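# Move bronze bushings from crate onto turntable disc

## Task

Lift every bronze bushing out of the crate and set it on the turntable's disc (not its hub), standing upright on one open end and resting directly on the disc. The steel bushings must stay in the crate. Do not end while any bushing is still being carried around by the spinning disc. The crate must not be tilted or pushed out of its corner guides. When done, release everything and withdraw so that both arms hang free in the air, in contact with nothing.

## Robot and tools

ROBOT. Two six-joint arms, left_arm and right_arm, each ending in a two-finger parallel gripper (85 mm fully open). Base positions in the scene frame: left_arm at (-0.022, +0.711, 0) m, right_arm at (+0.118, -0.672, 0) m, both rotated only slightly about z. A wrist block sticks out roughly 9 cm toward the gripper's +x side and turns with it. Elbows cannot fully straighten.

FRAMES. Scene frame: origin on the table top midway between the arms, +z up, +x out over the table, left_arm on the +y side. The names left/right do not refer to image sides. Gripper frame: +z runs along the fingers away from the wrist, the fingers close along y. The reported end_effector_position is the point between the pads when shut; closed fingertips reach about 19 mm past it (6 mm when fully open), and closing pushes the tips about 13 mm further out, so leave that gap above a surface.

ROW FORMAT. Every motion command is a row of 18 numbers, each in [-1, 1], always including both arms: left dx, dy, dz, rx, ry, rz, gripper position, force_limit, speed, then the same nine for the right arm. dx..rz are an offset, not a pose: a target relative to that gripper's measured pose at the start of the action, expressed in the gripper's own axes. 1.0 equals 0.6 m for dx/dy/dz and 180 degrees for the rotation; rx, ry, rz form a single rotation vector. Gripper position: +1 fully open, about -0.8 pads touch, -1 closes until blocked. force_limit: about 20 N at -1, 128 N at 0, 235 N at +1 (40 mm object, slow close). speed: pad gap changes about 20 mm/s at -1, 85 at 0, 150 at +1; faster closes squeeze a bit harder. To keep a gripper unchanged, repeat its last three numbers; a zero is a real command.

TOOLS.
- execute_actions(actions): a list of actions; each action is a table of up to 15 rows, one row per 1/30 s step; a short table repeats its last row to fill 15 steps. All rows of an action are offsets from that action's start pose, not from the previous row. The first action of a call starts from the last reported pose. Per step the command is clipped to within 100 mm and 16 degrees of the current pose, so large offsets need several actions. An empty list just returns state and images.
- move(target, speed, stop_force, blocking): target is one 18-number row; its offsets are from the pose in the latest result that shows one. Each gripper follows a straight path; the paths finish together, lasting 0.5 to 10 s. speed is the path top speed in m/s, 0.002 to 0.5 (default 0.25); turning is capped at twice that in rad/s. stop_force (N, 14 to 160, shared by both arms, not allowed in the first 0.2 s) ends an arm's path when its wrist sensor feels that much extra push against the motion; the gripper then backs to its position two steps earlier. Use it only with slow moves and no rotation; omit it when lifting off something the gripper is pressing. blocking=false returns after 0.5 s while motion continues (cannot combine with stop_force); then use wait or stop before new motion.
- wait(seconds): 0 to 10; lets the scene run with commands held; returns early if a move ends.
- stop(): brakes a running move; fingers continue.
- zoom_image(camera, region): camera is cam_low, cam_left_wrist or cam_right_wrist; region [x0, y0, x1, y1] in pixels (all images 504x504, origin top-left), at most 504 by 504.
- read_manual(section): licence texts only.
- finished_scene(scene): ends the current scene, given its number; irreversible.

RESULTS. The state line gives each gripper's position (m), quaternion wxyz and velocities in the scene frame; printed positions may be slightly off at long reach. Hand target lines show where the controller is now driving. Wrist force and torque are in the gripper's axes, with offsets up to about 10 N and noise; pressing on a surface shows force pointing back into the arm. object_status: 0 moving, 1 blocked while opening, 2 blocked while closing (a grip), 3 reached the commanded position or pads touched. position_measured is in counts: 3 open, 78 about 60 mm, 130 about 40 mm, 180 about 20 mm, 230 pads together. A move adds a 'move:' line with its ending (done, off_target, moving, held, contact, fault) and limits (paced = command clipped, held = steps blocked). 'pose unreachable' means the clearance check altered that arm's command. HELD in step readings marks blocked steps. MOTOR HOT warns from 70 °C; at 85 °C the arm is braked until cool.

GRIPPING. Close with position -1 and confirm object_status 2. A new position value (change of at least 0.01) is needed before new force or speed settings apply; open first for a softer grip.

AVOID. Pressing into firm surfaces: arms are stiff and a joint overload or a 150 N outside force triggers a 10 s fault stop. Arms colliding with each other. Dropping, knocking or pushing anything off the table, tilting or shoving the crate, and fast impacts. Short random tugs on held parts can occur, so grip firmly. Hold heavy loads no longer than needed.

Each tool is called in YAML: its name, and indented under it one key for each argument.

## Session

execute_actions:
  actions: []

Scene clock: 0.00 s.
left_arm: end_effector_position=(+0.8974, -0.5131, +0.1130) position_measured=3 object_status=3 end_effector_quat_wxyz=(-0.090, -0.536, +0.837, -0.067) end_effector_velocity=(+0.000, +0.000, +0.001) end_effector_angular_velocity=(-0.001, -0.000, +0.000) | right_arm: end_effector_position=(+1.0034, -1.0057, +0.2842) position_measured=3 object_status=3 end_effector_quat_wxyz=(+0.434, -0.300, +0.834, +0.161) end_effector_velocity=(+0.000, +0.001, -0.000) end_effector_angular_velocity=(+0.002, +0.002, -0.000)
Joint positions: left_arm=[-0.905 -0.669  1.157 -2.196 -1.748 -2.169] | right_arm=[-0.998 -1.312  2.233 -2.448 -0.608 -1.614]
Joint velocities: left_arm=[ 0.    -0.001  0.     0.    -0.     0.   ] | right_arm=[ 0.001 -0.    -0.     0.001  0.     0.002]
Motor temperatures (°C, as the motors report them): left_arm=[20 21 20 22 26 24] | right_arm=[21 19 20 23 22 25]
Wrist force (N, on the end effector, along its own x y z axes, offset not removed): no reading
Wrist torque (N m, same axes, about the end effector's origin, offset not removed): no reading
Hand target (left_arm): +0.897, -0.513, +0.113; -0.090, -0.536, +0.837, -0.067
Hand target (right_arm): +1.003, -1.006, +0.284; +0.434, -0.300, +0.834, +0.161

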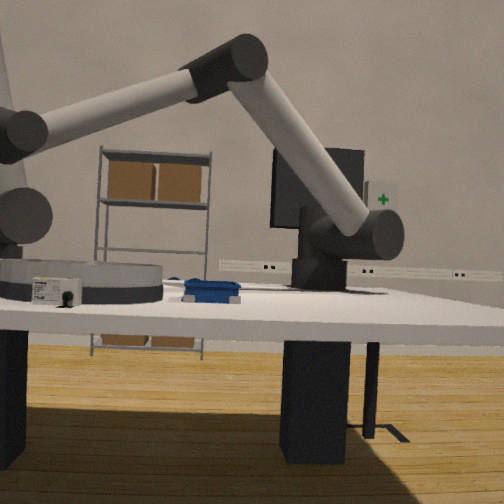

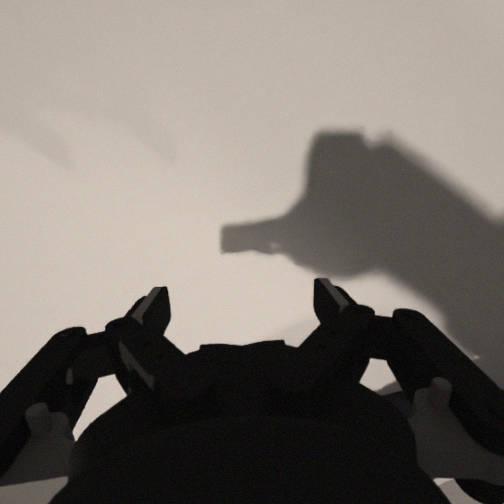

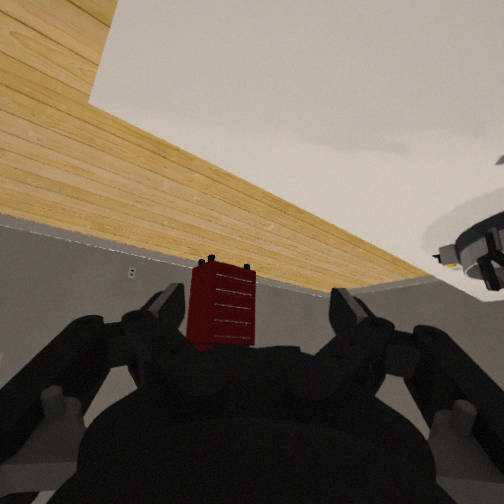

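move:
  target: [0.074,-0.005,-0.325,-0.045,-0.06,0.361,1,-1,0,0,0,0,0,0,0,1,-1,0]
  speed: 0.25

move:
  target: [0.33,1.0,0,0,0,0,0.1,-0.6,0,0,0,0,0,0,0,1,-1,0]
  speed: 0.3

Scene clock: 19.57 s.
left_arm: end_effector_position=(+0.8972, -0.5128, +0.3129) position_measured=3 object_status=3 end_effector_quat_wxyz=(-0.001, +0.000, +1.000, -0.000) end_effector_velocity=(-0.001, -0.001, +0.002) end_effector_angular_velocity=(+0.000, -0.001, -0.009) | right_arm: end_effector_position=(+1.0034, -1.0057, +0.2842) position_measured=3 object_status=3 end_effector_quat_wxyz=(+0.434, -0.300, +0.834, +0.161) end_effector_velocity=(-0.000, -0.000, -0.000) end_effector_angular_velocity=(+0.001, +0.000, -0.001)
Joint positions: left_arm=[-0.944 -0.726  0.93  -1.775 -1.573 -1.058] | right_arm=[-0.998 -1.312  2.233 -2.448 -0.608 -1.614]
Joint velocities: left_arm=[-0.001 -0.001 -0.002  0.003  0.001  0.009] | right_arm=[-0.     0.    -0.    -0.     0.     0.001]
Motor temperatures (°C, as the motors report them): left_arm=[20 21 20 22 26 24] | right_arm=[21 19 20 23 22 25]
Wrist force (N, on the end effector, along its own x y z axes, offset not removed): left_arm=[1.9 -0.5 -5.3] | right_arm=[-5.1 2.6 4.9]
Wrist torque (N m, same axes, about the end effector's origin, offset not removed): left_arm=[-0.48 -0.65 0.17] | right_arm=[0.97 1.32 0.29]
Hand target (left_arm): +0.897, -0.513, +0.313; -0.001, +0.000, +1.000, -0.000
Hand target (right_arm): +1.003, -1.006, +0.284; +0.434, -0.300, +0.834, +0.161
Off the commanded pose (left_arm): 0.000 m, 0 deg.
Off the commanded pose (right_arm): 0.000 m, 0 deg.
move: done

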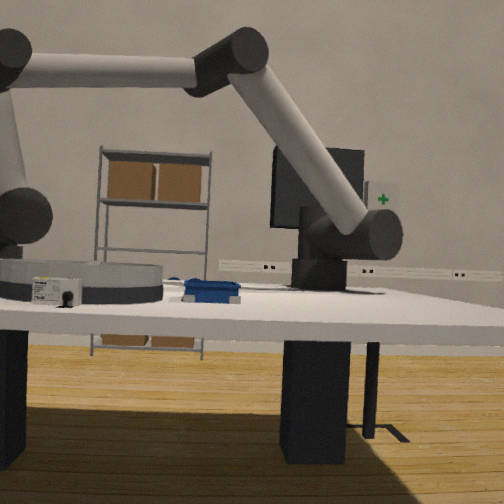

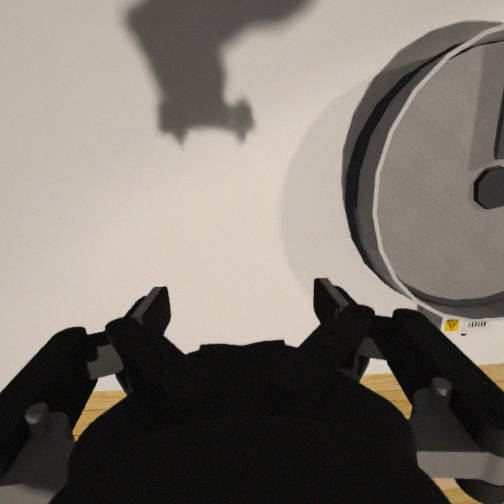

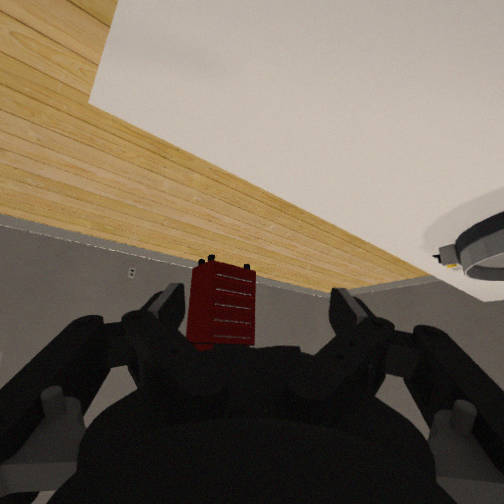

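Scene clock: 22.27 s.
left_arm: end_effector_position=(+0.6984, +0.0870, +0.3114) position_measured=117 object_status=3 end_effector_quat_wxyz=(-0.001, +0.000, +1.000, -0.000) end_effector_velocity=(-0.000, +0.001, +0.000) end_effector_angular_velocity=(+0.000, -0.001, -0.001) | right_arm: end_effector_position=(+1.0034, -1.0057, +0.2842) position_measured=3 object_status=3 end_effector_quat_wxyz=(+0.434, -0.300, +0.834, +0.161) end_effector_velocity=(-0.001, -0.001, -0.000) end_effector_angular_velocity=(+0.000, +0.000, -0.002)
Joint positions: left_arm=[-0.812 -1.363  1.979 -2.186 -1.573 -0.926] | right_arm=[-0.998 -1.312  2.233 -2.448 -0.608 -1.614]
Joint velocities: left_arm=[ 0.    -0.002  0.002 -0.     0.001  0.001] | right_arm=[-0.002  0.     0.     0.     0.     0.   ]
Motor temperatures (°C, as the motors report them): left_arm=[20 21 20 22 26 24] | right_arm=[21 19 20 23 22 25]
Wrist force (N, on the end effector, along its own x y z axes, offset not removed): left_arm=[-2.6 5.2 -9.1] | right_arm=[-4.2 4.6 6.0]
Wrist torque (N m, same axes, about the end effector's origin, offset not removed): left_arm=[0.52 0.38 0.01] | right_arm=[1.24 1.02 0.27]
Hand target (left_arm): +0.698, +0.087, +0.311; -0.001, +0.000, +1.000, -0.000
Hand target (right_arm): +1.003, -1.006, +0.284; +0.434, -0.300, +0.834, +0.161
Off the commanded pose (left_arm): 0.002 m, 0 deg.
Off the commanded pose (right_arm): 0.000 m, 0 deg.
move: done

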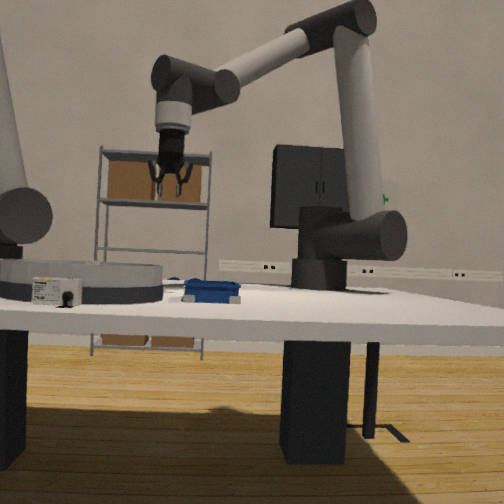

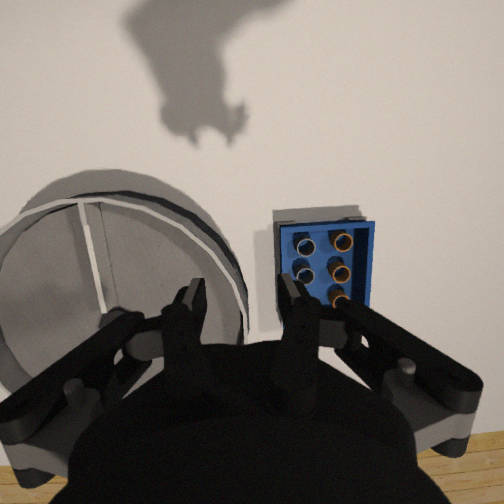

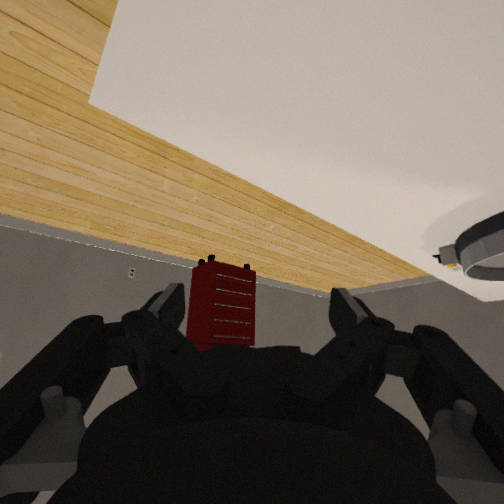

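move:
  target: [-0.03,0.27,0.2,0,0,0,0.1,-0.6,0,0,0,0,0,0,0,1,-1,0]
  speed: 0.25

zoom_image:
  camera: "cam_left_wrist"
  region: [100, 150, 400, 400]

Scene clock: 30.63 s.
left_arm: end_effector_position=(+0.7159, +0.2486, +0.1912) position_measured=117 object_status=3 end_effector_quat_wxyz=(-0.001, +0.000, +1.000, -0.001) end_effector_velocity=(-0.000, +0.002, -0.003) end_effector_angular_velocity=(+0.002, +0.002, +0.000) | right_arm: end_effector_position=(+1.0034, -1.0057, +0.2842) position_measured=3 object_status=3 end_effector_quat_wxyz=(+0.434, -0.300, +0.834, +0.161) end_effector_velocity=(-0.000, -0.000, -0.000) end_effector_angular_velocity=(+0.000, +0.000, -0.000)
Joint positions: left_arm=[-0.679 -1.342  2.17  -2.398 -1.573 -0.792] | right_arm=[-0.998 -1.312  2.233 -2.448 -0.608 -1.614]
Joint velocities: left_arm=[ 0.002  0.003  0.002 -0.003 -0.     0.002] | right_arm=[-0.  0.  0. -0. -0.  0.]
Motor temperatures (°C, as the motors report them): left_arm=[20 21 20 22 26 24] | right_arm=[21 19 20 23 22 25]
Wrist force (N, on the end effector, along its own x y z axes, offset not removed): left_arm=[4.0 6.8 -10.0] | right_arm=[-3.5 4.5 1.0]
Wrist torque (N m, same axes, about the end effector's origin, offset not removed): left_arm=[0.97 -0.91 0.00] | right_arm=[1.26 0.82 0.21]
Hand target (left_arm): +0.716, +0.249, +0.191; -0.001, +0.000, +1.000, -0.001
Hand target (right_arm): +1.003, -1.006, +0.284; +0.434, -0.300, +0.834, +0.161
Off the commanded pose (left_arm): 0.000 m, 0 deg.
Off the commanded pose (right_arm): 0.000 m, 0 deg.
move: done

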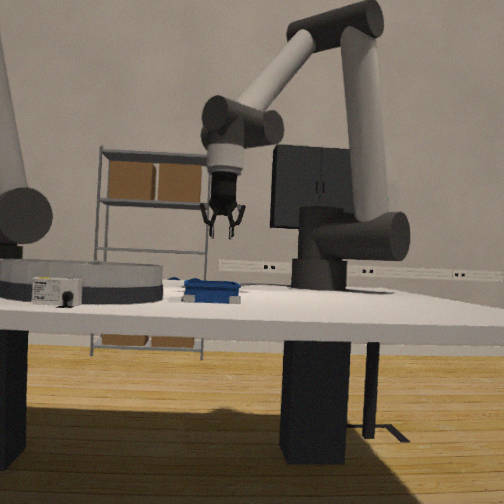

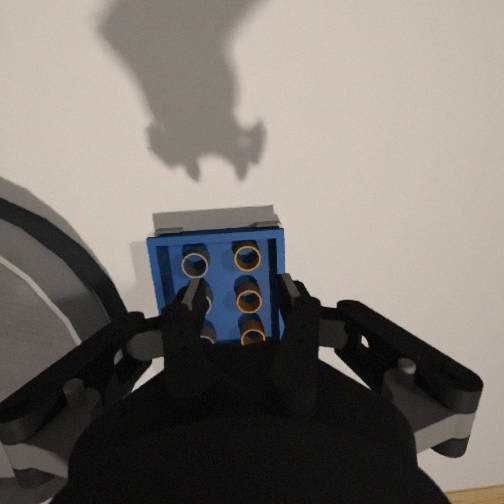

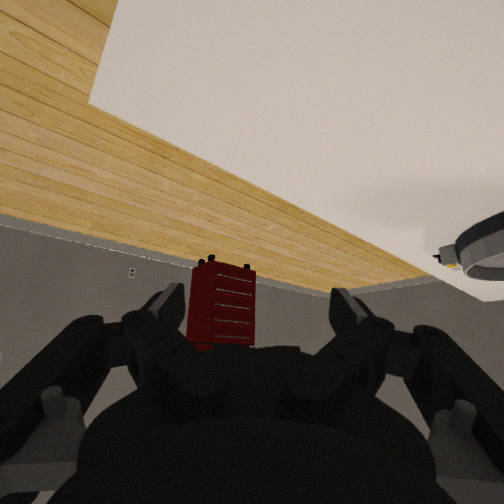

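Region (100, 150, 400, 400) of cam_left_wrist's 504x504 image, scaled by 1.680, with more detail than that image has.

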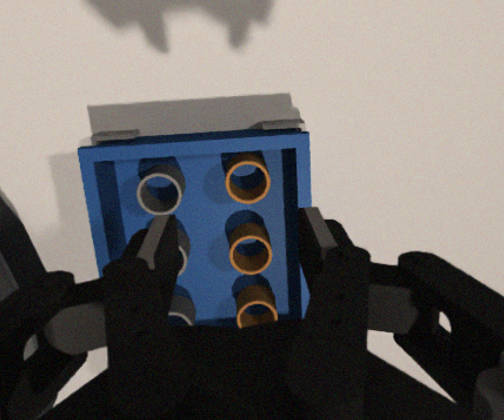

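move:
  target: [-0.036,0.003,0.195,0,0,0,0.1,-0.6,0,0,0,0,0,0,0,1,-1,0]
  speed: 0.15

zoom_image:
  camera: "cam_left_wrist"
  region: [100, 200, 400, 400]

Scene clock: 39.73 s.
left_arm: end_effector_position=(+0.7373, +0.2501, +0.0744) position_measured=117 object_status=3 end_effector_quat_wxyz=(-0.001, +0.000, +1.000, -0.001) end_effector_velocity=(-0.001, -0.001, -0.003) end_effector_angular_velocity=(+0.000, +0.001, -0.001) | right_arm: end_effector_position=(+1.0034, -1.0057, +0.2842) position_measured=3 object_status=3 end_effector_quat_wxyz=(+0.434, -0.300, +0.834, +0.161) end_effector_velocity=(+0.000, +0.001, -0.000) end_effector_angular_velocity=(+0.001, +0.001, +0.000)
Joint positions: left_arm=[-0.66  -1.194  2.201 -2.577 -1.573 -0.773] | right_arm=[-0.998 -1.312  2.233 -2.448 -0.608 -1.614]
Joint velocities: left_arm=[-0.001  0.003  0.    -0.002 -0.     0.   ] | right_arm=[ 0.001  0.     0.    -0.     0.     0.001]
Motor temperatures (°C, as the motors report them): left_arm=[20 21 20 22 26 24] | right_arm=[21 19 20 23 22 25]
Wrist force (N, on the end effector, along its own x y z axes, offset not removed): left_arm=[-0.4 3.4 -6.4] | right_arm=[-5.8 0.8 7.1]
Wrist torque (N m, same axes, about the end effector's origin, offset not removed): left_arm=[0.25 0.03 0.34] | right_arm=[0.63 1.33 0.28]
Hand target (left_arm): +0.737, +0.250, +0.074; -0.001, +0.000, +1.000, -0.001
Hand target (right_arm): +1.003, -1.006, +0.284; +0.434, -0.300, +0.834, +0.161
Off the commanded pose (left_arm): 0.000 m, 0 deg.
Off the commanded pose (right_arm): 0.000 m, 0 deg.
move: done

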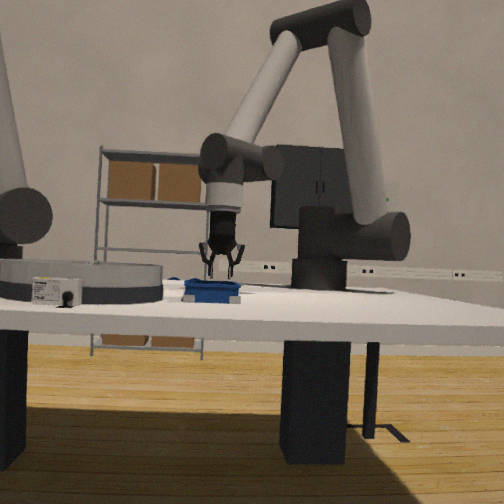

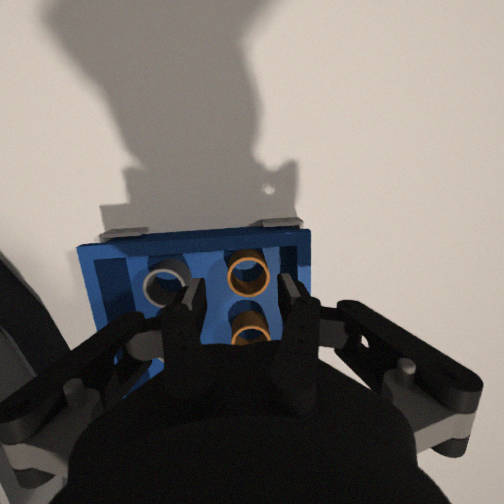

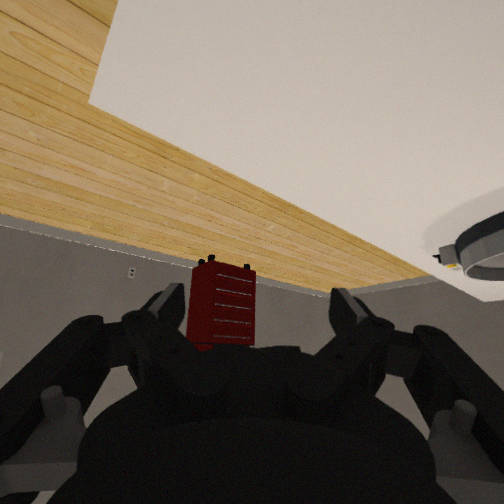

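Region (100, 200, 400, 400) of cam_left_wrist's 504x504 image, scaled by 1.680, with more detail than that image has.

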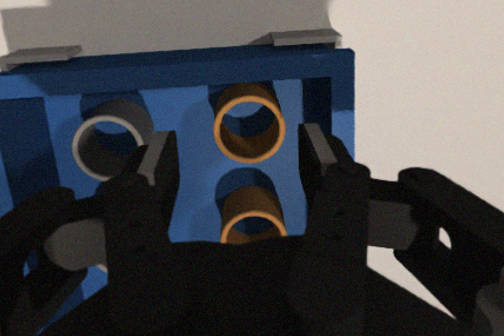

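execute_actions:
  actions:
    - [[0.008,0.005,0.02,0,0,0,0.0,-0.6,0,0,0,0,0,0,0,1,-1,0]]
    - [[0,0,0,0,0,0,0.0,-0.6,0,0,0,0,0,0,0,1,-1,0]]

zoom_image:
  camera: "cam_left_wrist"
  region: [100, 200, 400, 400]

Scene clock: 51.80 s.
left_arm: end_effector_position=(+0.7326, +0.2531, +0.0625) position_measured=128 object_status=3 end_effector_quat_wxyz=(-0.001, -0.000, +1.000, -0.001) end_effector_velocity=(-0.001, +0.000, -0.001) end_effector_angular_velocity=(+0.001, +0.001, -0.000) | right_arm: end_effector_position=(+1.0034, -1.0057, +0.2842) position_measured=3 object_status=3 end_effector_quat_wxyz=(+0.434, -0.300, +0.834, +0.161) end_effector_velocity=(-0.000, +0.001, -0.001) end_effector_angular_velocity=(+0.001, +0.001, +0.001)
Joint positions: left_arm=[-0.661 -1.184  2.214 -2.599 -1.573 -0.775] | right_arm=[-0.998 -1.312  2.233 -2.448 -0.608 -1.614]
Joint velocities: left_arm=[-0.     0.     0.001  0.    -0.    -0.   ] | right_arm=[ 0.001  0.     0.     0.002 -0.    -0.   ]
Motor temperatures (°C, as the motors report them): left_arm=[20 21 20 22 26 24] | right_arm=[21 19 20 23 22 25]
Wrist force (N, on the end effector, along its own x y z axes, offset not removed): left_arm=[4.5 8.8 0.0] | right_arm=[-6.5 3.1 5.0]
Wrist torque (N m, same axes, about the end effector's origin, offset not removed): left_arm=[1.17 -1.11 0.13] | right_arm=[0.95 1.50 0.23]
Hand target (left_arm): +0.733, +0.253, +0.063; -0.001, -0.000, +1.000, -0.001
Hand target (right_arm): +1.003, -1.006, +0.284; +0.434, -0.300, +0.834, +0.161
Off the commanded pose (left_arm): 0.000 m, 0 deg.
Off the commanded pose (right_arm): 0.000 m, 0 deg.
Step readings (end_effector_position; steps 1 to 15: 1st action; 16 to 30: 2nd action):
0: left_arm (+0.7374, +0.2501, +0.0743) | right_arm (+1.0034, -1.0057, +0.2842)
1: left_arm (+0.7373, +0.2502, +0.0742) | right_arm (+1.0034, -1.0057, +0.2842)
2: left_arm (+0.7366, +0.2507, +0.0724) | right_arm (+1.0034, -1.0057, +0.2842)
4: left_arm (+0.7346, +0.2521, +0.0676) | right_arm (+1.0034, -1.0057, +0.2842)
8: left_arm (+0.7331, +0.2530, +0.0636) | right_arm (+1.0034, -1.0057, +0.2842)
15: left_arm (+0.7326, +0.2531, +0.0625) | right_arm (+1.0034, -1.0057, +0.2842)
16: left_arm (+0.7326, +0.2531, +0.0625) | right_arm (+1.0034, -1.0057, +0.2842)
17: left_arm (+0.7326, +0.2531, +0.0625) | right_arm (+1.0034, -1.0057, +0.2842)
19: left_arm (+0.7326, +0.2531, +0.0625) | right_arm (+1.0034, -1.0057, +0.2842)
23: left_arm (+0.7326, +0.2531, +0.0625) | right_arm (+1.0034, -1.0057, +0.2842)
30: end_effector_position above

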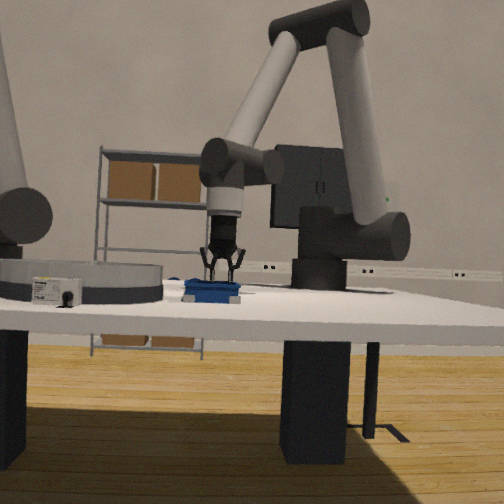

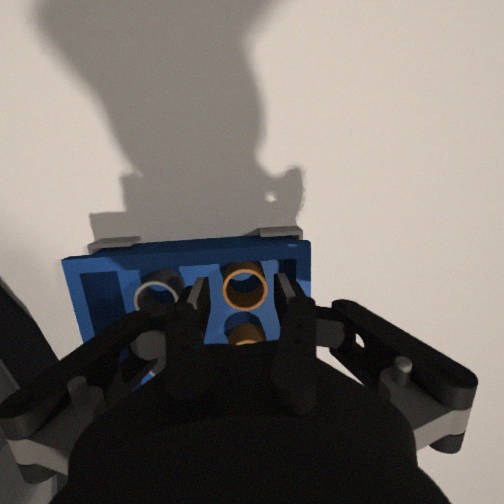

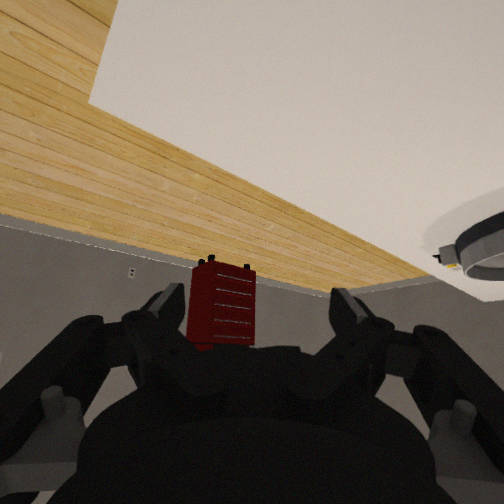

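Region (100, 200, 400, 400) of cam_left_wrist's 504x504 image, scaled by 1.680, with more detail than that image has.

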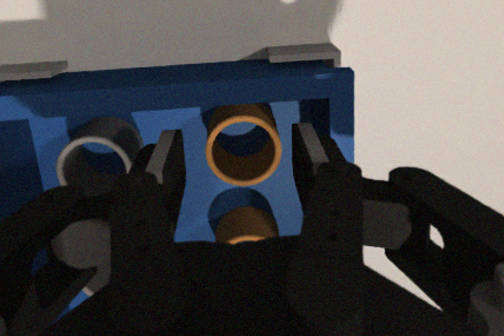

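move:
  target: [0,0,0.053,0,0,0,0.0,-0.6,0,0,0,0,0,0,0,1,-1,0]
  speed: 0.008
  stop_force: 14

zoom_image:
  camera: "cam_left_wrist"
  region: [100, 200, 400, 400]

Scene clock: 60.97 s.
left_arm: end_effector_position=(+0.7326, +0.2531, +0.0308) position_measured=128 object_status=3 end_effector_quat_wxyz=(-0.001, -0.000, +1.000, -0.001) end_effector_velocity=(+0.001, +0.001, -0.002) end_effector_angular_velocity=(+0.001, -0.000, +0.001) | right_arm: end_effector_position=(+1.0034, -1.0057, +0.2842) position_measured=3 object_status=3 end_effector_quat_wxyz=(+0.434, -0.300, +0.834, +0.161) end_effector_velocity=(+0.000, -0.000, -0.000) end_effector_angular_velocity=(+0.000, +0.000, -0.001)
Joint positions: left_arm=[-0.661 -1.144  2.224 -2.649 -1.573 -0.775] | right_arm=[-0.998 -1.312  2.233 -2.448 -0.608 -1.614]
Joint velocities: left_arm=[ 0.001  0.002  0.    -0.002  0.001 -0.   ] | right_arm=[-0.     0.    -0.    -0.001  0.     0.001]
Motor temperatures (°C, as the motors report them): left_arm=[20 21 20 22 26 24] | right_arm=[21 19 20 23 22 25]
Wrist force (N, on the end effector, along its own x y z axes, offset not removed): left_arm=[1.2 2.3 -6.9] | right_arm=[-3.4 2.9 7.9]
Wrist torque (N m, same axes, about the end effector's origin, offset not removed): left_arm=[0.08 -0.43 0.09] | right_arm=[0.97 0.86 0.15]
Hand target (left_arm): +0.733, +0.253, +0.031; -0.001, -0.000, +1.000, -0.001
Hand target (right_arm): +1.003, -1.006, +0.284; +0.434, -0.300, +0.834, +0.161
Off the commanded pose (left_arm): 0.000 m, 0 deg.
Off the commanded pose (right_arm): 0.000 m, 0 deg.
move: done

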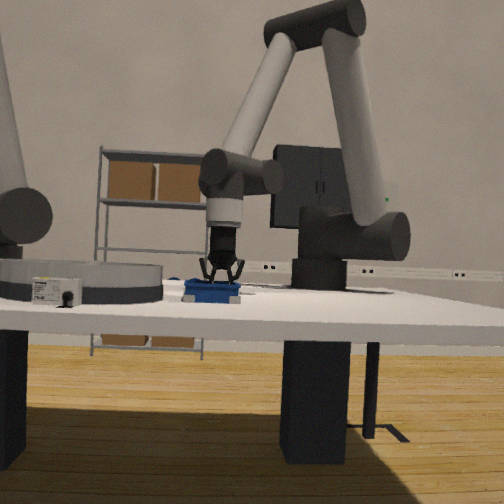

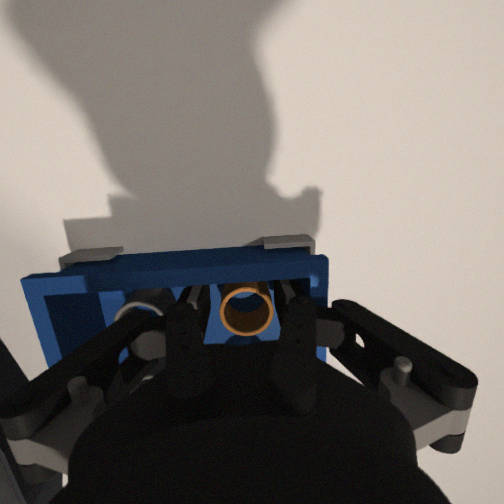

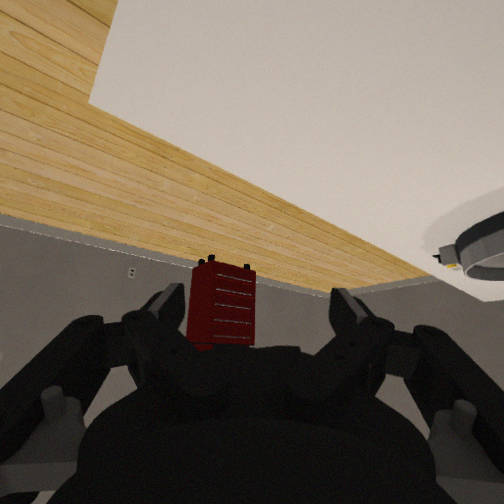

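Region (100, 200, 400, 400) of cam_left_wrist's 504x504 image, scaled by 1.680, with more detail than that image has.

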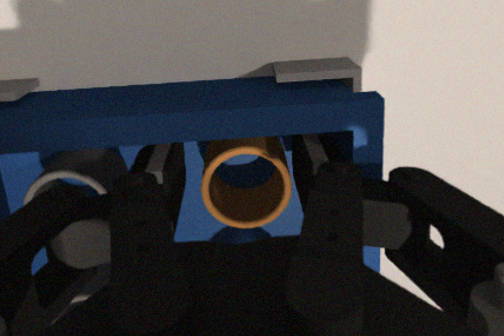

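move:
  target: [0,0,0,0,0,0,-1,-0.6,-0.8,0,0,0,0,0,0,1,-1,0]

move:
  target: [0,0,-0.25,0,0,0,-1,-0.6,-0.8,0,0,0,0,0,0,1,-1,0]
  speed: 0.12

move:
  target: [-0.1,-0.72,0,0,0,0,-1,-0.6,-0.8,0,0,0,0,0,0,1,-1,0]
  speed: 0.25

Scene clock: 72.97 s.
left_arm: end_effector_position=(+0.7325, +0.2531, +0.0308) position_measured=154 object_status=2 end_effector_quat_wxyz=(-0.001, -0.000, +1.000, -0.000) end_effector_velocity=(+0.000, -0.000, +0.001) end_effector_angular_velocity=(-0.001, -0.001, +0.000) | right_arm: end_effector_position=(+1.0034, -1.0057, +0.2842) position_measured=3 object_status=3 end_effector_quat_wxyz=(+0.434, -0.300, +0.834, +0.161) end_effector_velocity=(-0.000, +0.000, -0.000) end_effector_angular_velocity=(+0.002, +0.001, -0.001)
Joint positions: left_arm=[-0.661 -1.144  2.224 -2.65  -1.573 -0.775] | right_arm=[-0.998 -1.312  2.233 -2.448 -0.608 -1.614]
Joint velocities: left_arm=[-0.    -0.001 -0.     0.    -0.    -0.   ] | right_arm=[-0.    -0.    -0.     0.002  0.     0.001]
Motor temperatures (°C, as the motors report them): left_arm=[20 21 20 22 26 24] | right_arm=[21 19 20 23 22 25]
Wrist force (N, on the end effector, along its own x y z axes, offset not removed): left_arm=[1.1 1.2 -17.6] | right_arm=[-5.0 -0.8 5.2]
Wrist torque (N m, same axes, about the end effector's origin, offset not removed): left_arm=[0.34 -0.80 0.27] | right_arm=[0.28 1.11 0.17]
Hand target (left_arm): +0.733, +0.253, +0.031; -0.001, -0.000, +1.000, -0.001
Hand target (right_arm): +1.003, -1.006, +0.284; +0.434, -0.300, +0.834, +0.161
Off the commanded pose (left_arm): 0.000 m, 0 deg.
Off the commanded pose (right_arm): 0.000 m, 0 deg.
move: done

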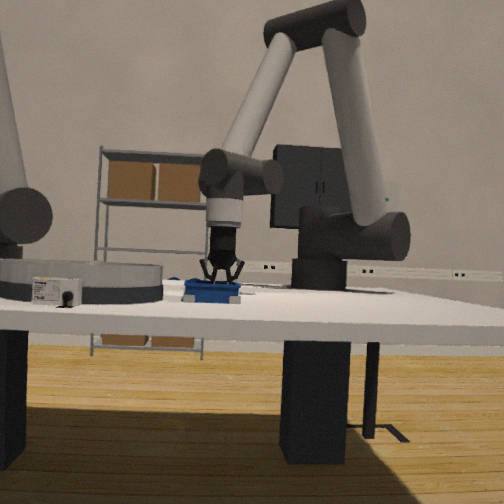

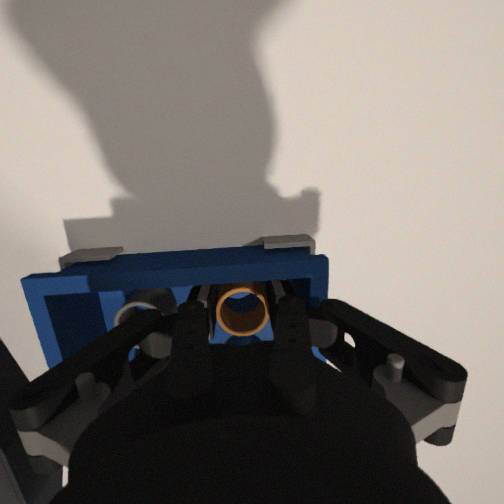

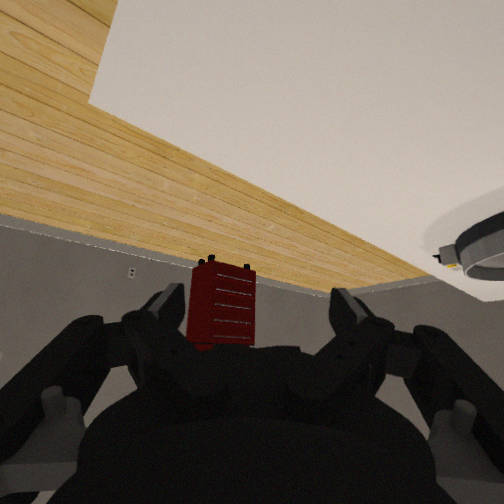

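Scene clock: 74.67 s.
left_arm: end_effector_position=(+0.7327, +0.2534, +0.1804) position_measured=154 object_status=2 end_effector_quat_wxyz=(-0.001, -0.000, +1.000, -0.000) end_effector_velocity=(-0.001, -0.000, +0.001) end_effector_angular_velocity=(+0.002, +0.001, -0.002) | right_arm: end_effector_position=(+1.0034, -1.0057, +0.2842) position_measured=3 object_status=3 end_effector_quat_wxyz=(+0.434, -0.300, +0.834, +0.161) end_effector_velocity=(+0.000, +0.001, -0.000) end_effector_angular_velocity=(-0.000, -0.000, +0.001)
Joint positions: left_arm=[-0.661 -1.319  2.16  -2.411 -1.573 -0.775] | right_arm=[-0.998 -1.312  2.233 -2.448 -0.608 -1.614]
Joint velocities: left_arm=[-0.002 -0.001 -0.     0.003  0.     0.   ] | right_arm=[ 0.001  0.     0.    -0.001 -0.    -0.   ]
Motor temperatures (°C, as the motors report them): left_arm=[20 21 20 22 26 24] | right_arm=[21 19 20 23 22 25]
Wrist force (N, on the end effector, along its own x y z axes, offset not removed): left_arm=[3.8 6.1 -9.9] | right_arm=[-1.2 -1.1 8.3]
Wrist torque (N m, same axes, about the end effector's origin, offset not removed): left_arm=[0.88 -1.03 0.00] | right_arm=[0.15 0.38 0.23]
Hand target (left_arm): +0.733, +0.253, +0.181; -0.001, -0.000, +1.000, -0.000
Hand target (right_arm): +1.003, -1.006, +0.284; +0.434, -0.300, +0.834, +0.161
Off the commanded pose (left_arm): 0.000 m, 0 deg.
Off the commanded pose (right_arm): 0.000 m, 0 deg.
move: done

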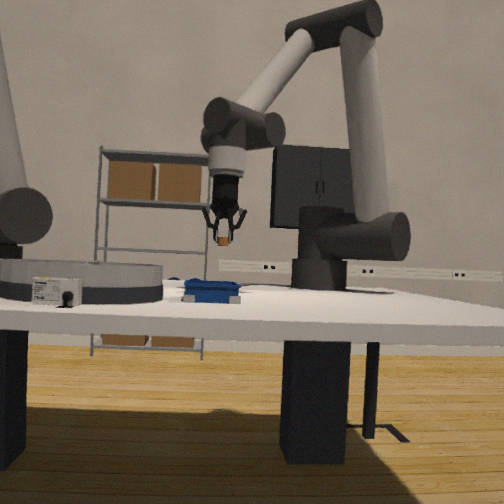

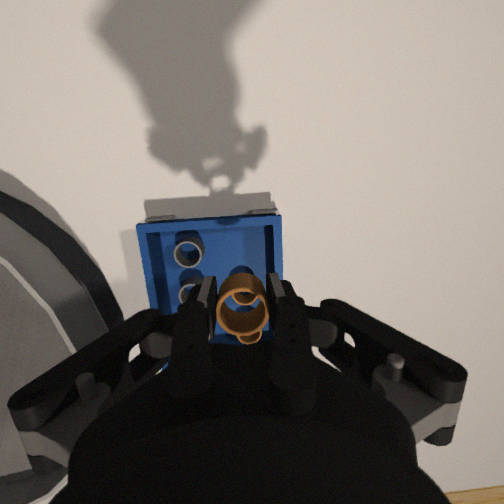

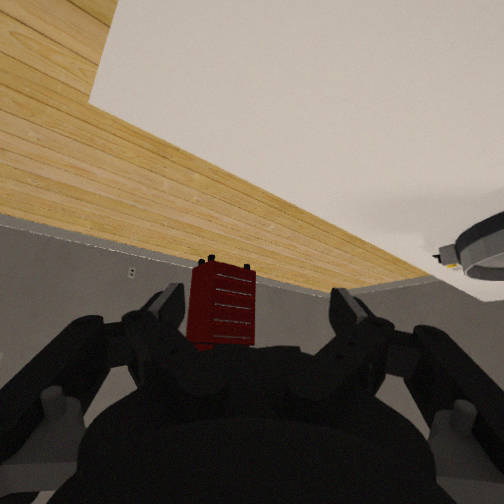

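Scene clock: 77.00 s.
left_arm: end_effector_position=(+0.7935, -0.1782, +0.1814) position_measured=154 object_status=2 end_effector_quat_wxyz=(-0.001, -0.000, +1.000, -0.000) end_effector_velocity=(+0.000, -0.001, -0.001) end_effector_angular_velocity=(+0.001, -0.000, -0.000) | right_arm: end_effector_position=(+1.0034, -1.0057, +0.2842) position_measured=3 object_status=3 end_effector_quat_wxyz=(+0.434, -0.300, +0.834, +0.161) end_effector_velocity=(-0.001, -0.000, -0.000) end_effector_angular_velocity=(+0.002, +0.002, -0.001)
Joint positions: left_arm=[-0.882 -1.02   1.671 -2.222 -1.573 -0.996] | right_arm=[-0.998 -1.312  2.233 -2.448 -0.608 -1.614]
Joint velocities: left_arm=[-0.001  0.002 -0.002  0.001  0.001 -0.   ] | right_arm=[-0.001  0.    -0.     0.002 -0.     0.   ]
Motor temperatures (°C, as the motors report them): left_arm=[20 21 20 22 26 24] | right_arm=[21 19 20 23 22 25]
Wrist force (N, on the end effector, along its own x y z axes, offset not removed): left_arm=[2.8 2.0 -9.0] | right_arm=[-6.8 6.7 4.5]
Wrist torque (N m, same axes, about the end effector's origin, offset not removed): left_arm=[0.04 -0.58 0.17] | right_arm=[1.69 1.60 0.25]
Hand target (left_arm): +0.794, -0.178, +0.181; -0.001, -0.000, +1.000, -0.000
Hand target (right_arm): +1.003, -1.006, +0.284; +0.434, -0.300, +0.834, +0.161
Off the commanded pose (left_arm): 0.001 m, 0 deg.
Off the commanded pose (right_arm): 0.000 m, 0 deg.
move: done

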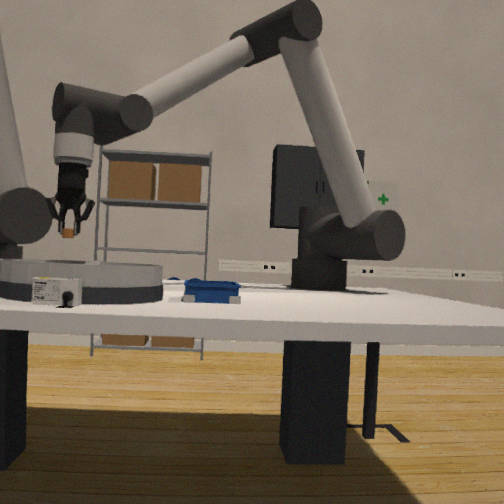

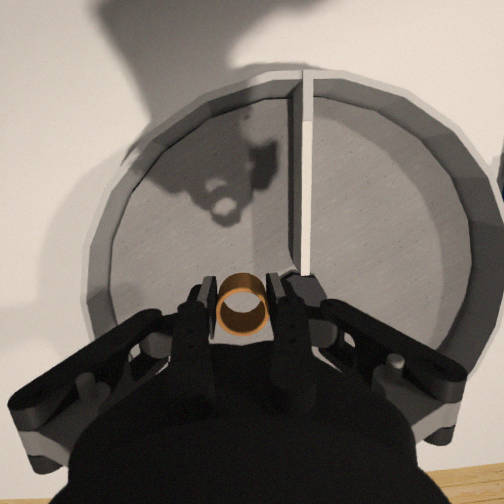

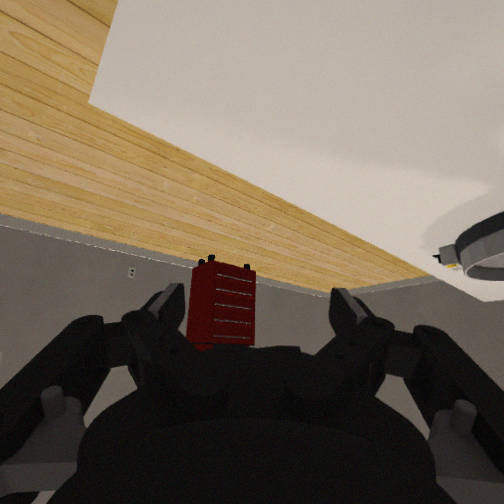

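Layout matches; place at (0.82, −0.208).

move:
  target: [-0.044,-0.05,0.15,0,0,0,-1,-0.6,-0.8,0,0,0,0,0,0,1,-1,0]
  speed: 0.1

move:
  target: [0,0,0.04,0,0,0,-1,-0.6,-0.8,0,0,0,0,0,0,1,-1,0]
  speed: 0.008
  stop_force: 14

Scene clock: 83.27 s.
left_arm: end_effector_position=(+0.8198, -0.2084, +0.0917) position_measured=154 object_status=2 end_effector_quat_wxyz=(-0.001, -0.000, +1.000, -0.000) end_effector_velocity=(-0.000, -0.001, -0.002) end_effector_angular_velocity=(+0.001, +0.000, -0.001) | right_arm: end_effector_position=(+1.0034, -1.0057, +0.2842) position_measured=3 object_status=3 end_effector_quat_wxyz=(+0.434, -0.300, +0.834, +0.161) end_effector_velocity=(-0.000, -0.000, +0.000) end_effector_angular_velocity=(-0.000, -0.001, +0.000)
Joint positions: left_arm=[-0.877 -0.917  1.639 -2.292 -1.573 -0.991] | right_arm=[-0.998 -1.312  2.233 -2.448 -0.608 -1.614]
Joint velocities: left_arm=[-0.001  0.003 -0.001 -0.001  0.    -0.   ] | right_arm=[-0.    -0.    -0.     0.     0.    -0.001]
Motor temperatures (°C, as the motors report them): left_arm=[20 21 20 22 26 24] | right_arm=[21 19 20 23 22 25]
Wrist force (N, on the end effector, along its own x y z axes, offset not removed): left_arm=[-1.0 5.5 -13.5] | right_arm=[-5.4 3.0 6.6]
Wrist torque (N m, same axes, about the end effector's origin, offset not removed): left_arm=[0.72 0.27 0.08] | right_arm=[0.95 1.33 0.26]
Hand target (left_arm): +0.820, -0.208, +0.092; -0.001, -0.000, +1.000, -0.000
Hand target (right_arm): +1.003, -1.006, +0.284; +0.434, -0.300, +0.834, +0.161
Off the commanded pose (left_arm): 0.000 m, 0 deg.
Off the commanded pose (right_arm): 0.000 m, 0 deg.
move: done

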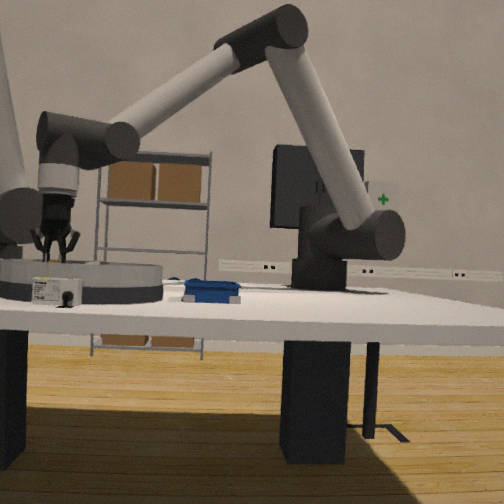

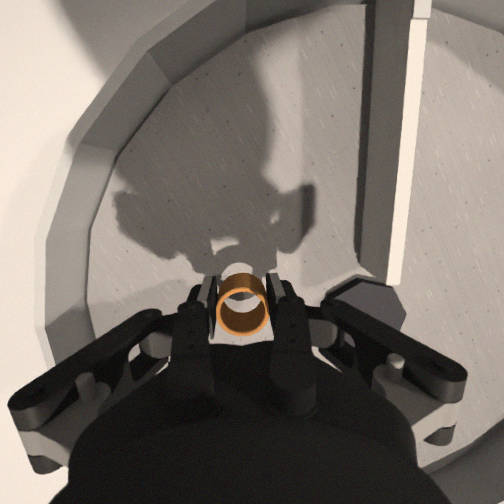

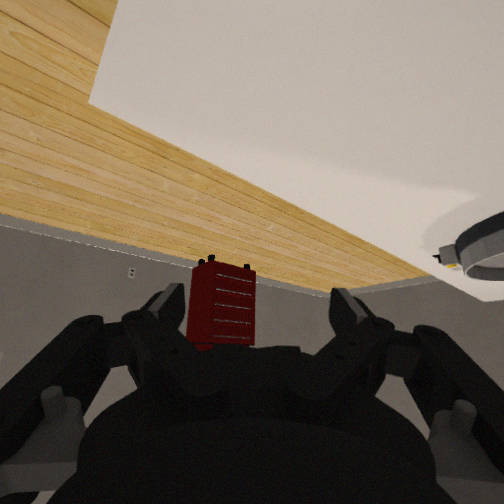

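Scene clock: 85.27 s.
left_arm: end_effector_position=(+0.8198, -0.2083, +0.0785) position_measured=154 object_status=2 end_effector_quat_wxyz=(-0.001, -0.000, +1.000, -0.000) end_effector_velocity=(-0.001, +0.001, +0.000) end_effector_angular_velocity=(+0.002, +0.002, +0.000) | right_arm: end_effector_position=(+1.0034, -1.0057, +0.2842) position_measured=3 object_status=3 end_effector_quat_wxyz=(+0.434, -0.300, +0.834, +0.161) end_effector_velocity=(-0.000, -0.001, +0.000) end_effector_angular_velocity=(-0.001, -0.001, -0.001)
Joint positions: left_arm=[-0.877 -0.907  1.643 -2.306 -1.573 -0.991] | right_arm=[-0.998 -1.312  2.233 -2.448 -0.608 -1.614]
Joint velocities: left_arm=[ 0.    -0.001  0.001  0.003 -0.    -0.   ] | right_arm=[-0.001 -0.    -0.    -0.001  0.    -0.   ]
Motor temperatures (°C, as the motors report them): left_arm=[20 21 20 22 26 24] | right_arm=[21 19 20 23 22 25]
Wrist force (N, on the end effector, along its own x y z axes, offset not removed): left_arm=[-0.1 6.0 -9.2] | right_arm=[-5.3 0.4 2.4]
Wrist torque (N m, same axes, about the end effector's origin, offset not removed): left_arm=[0.68 -0.09 0.09] | right_arm=[0.46 1.30 0.30]
Hand target (left_arm): +0.820, -0.208, +0.079; -0.001, -0.000, +1.000, -0.000
Hand target (right_arm): +1.003, -1.006, +0.284; +0.434, -0.300, +0.834, +0.161
Off the commanded pose (left_arm): 0.011 m, 0 deg.
Off the commanded pose (right_arm): 0.000 m, 0 deg.
move: contact (left_arm)

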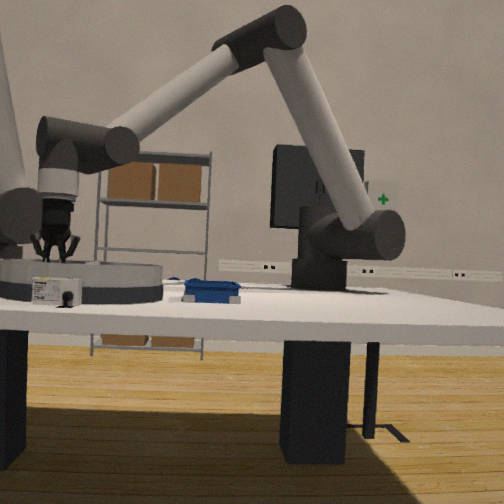

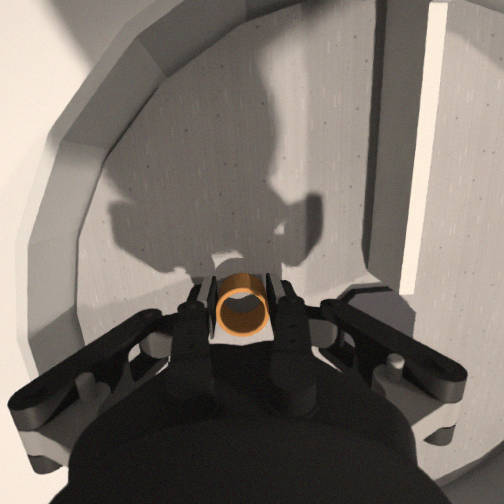

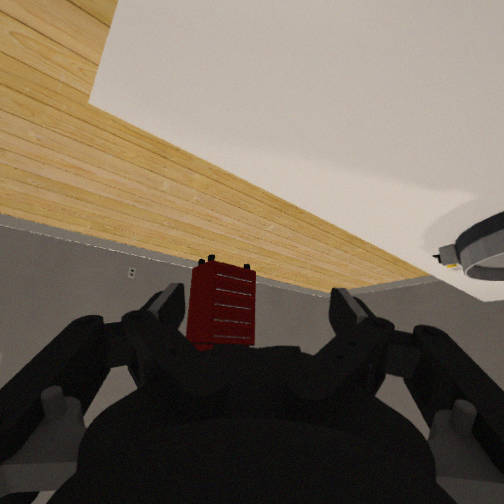

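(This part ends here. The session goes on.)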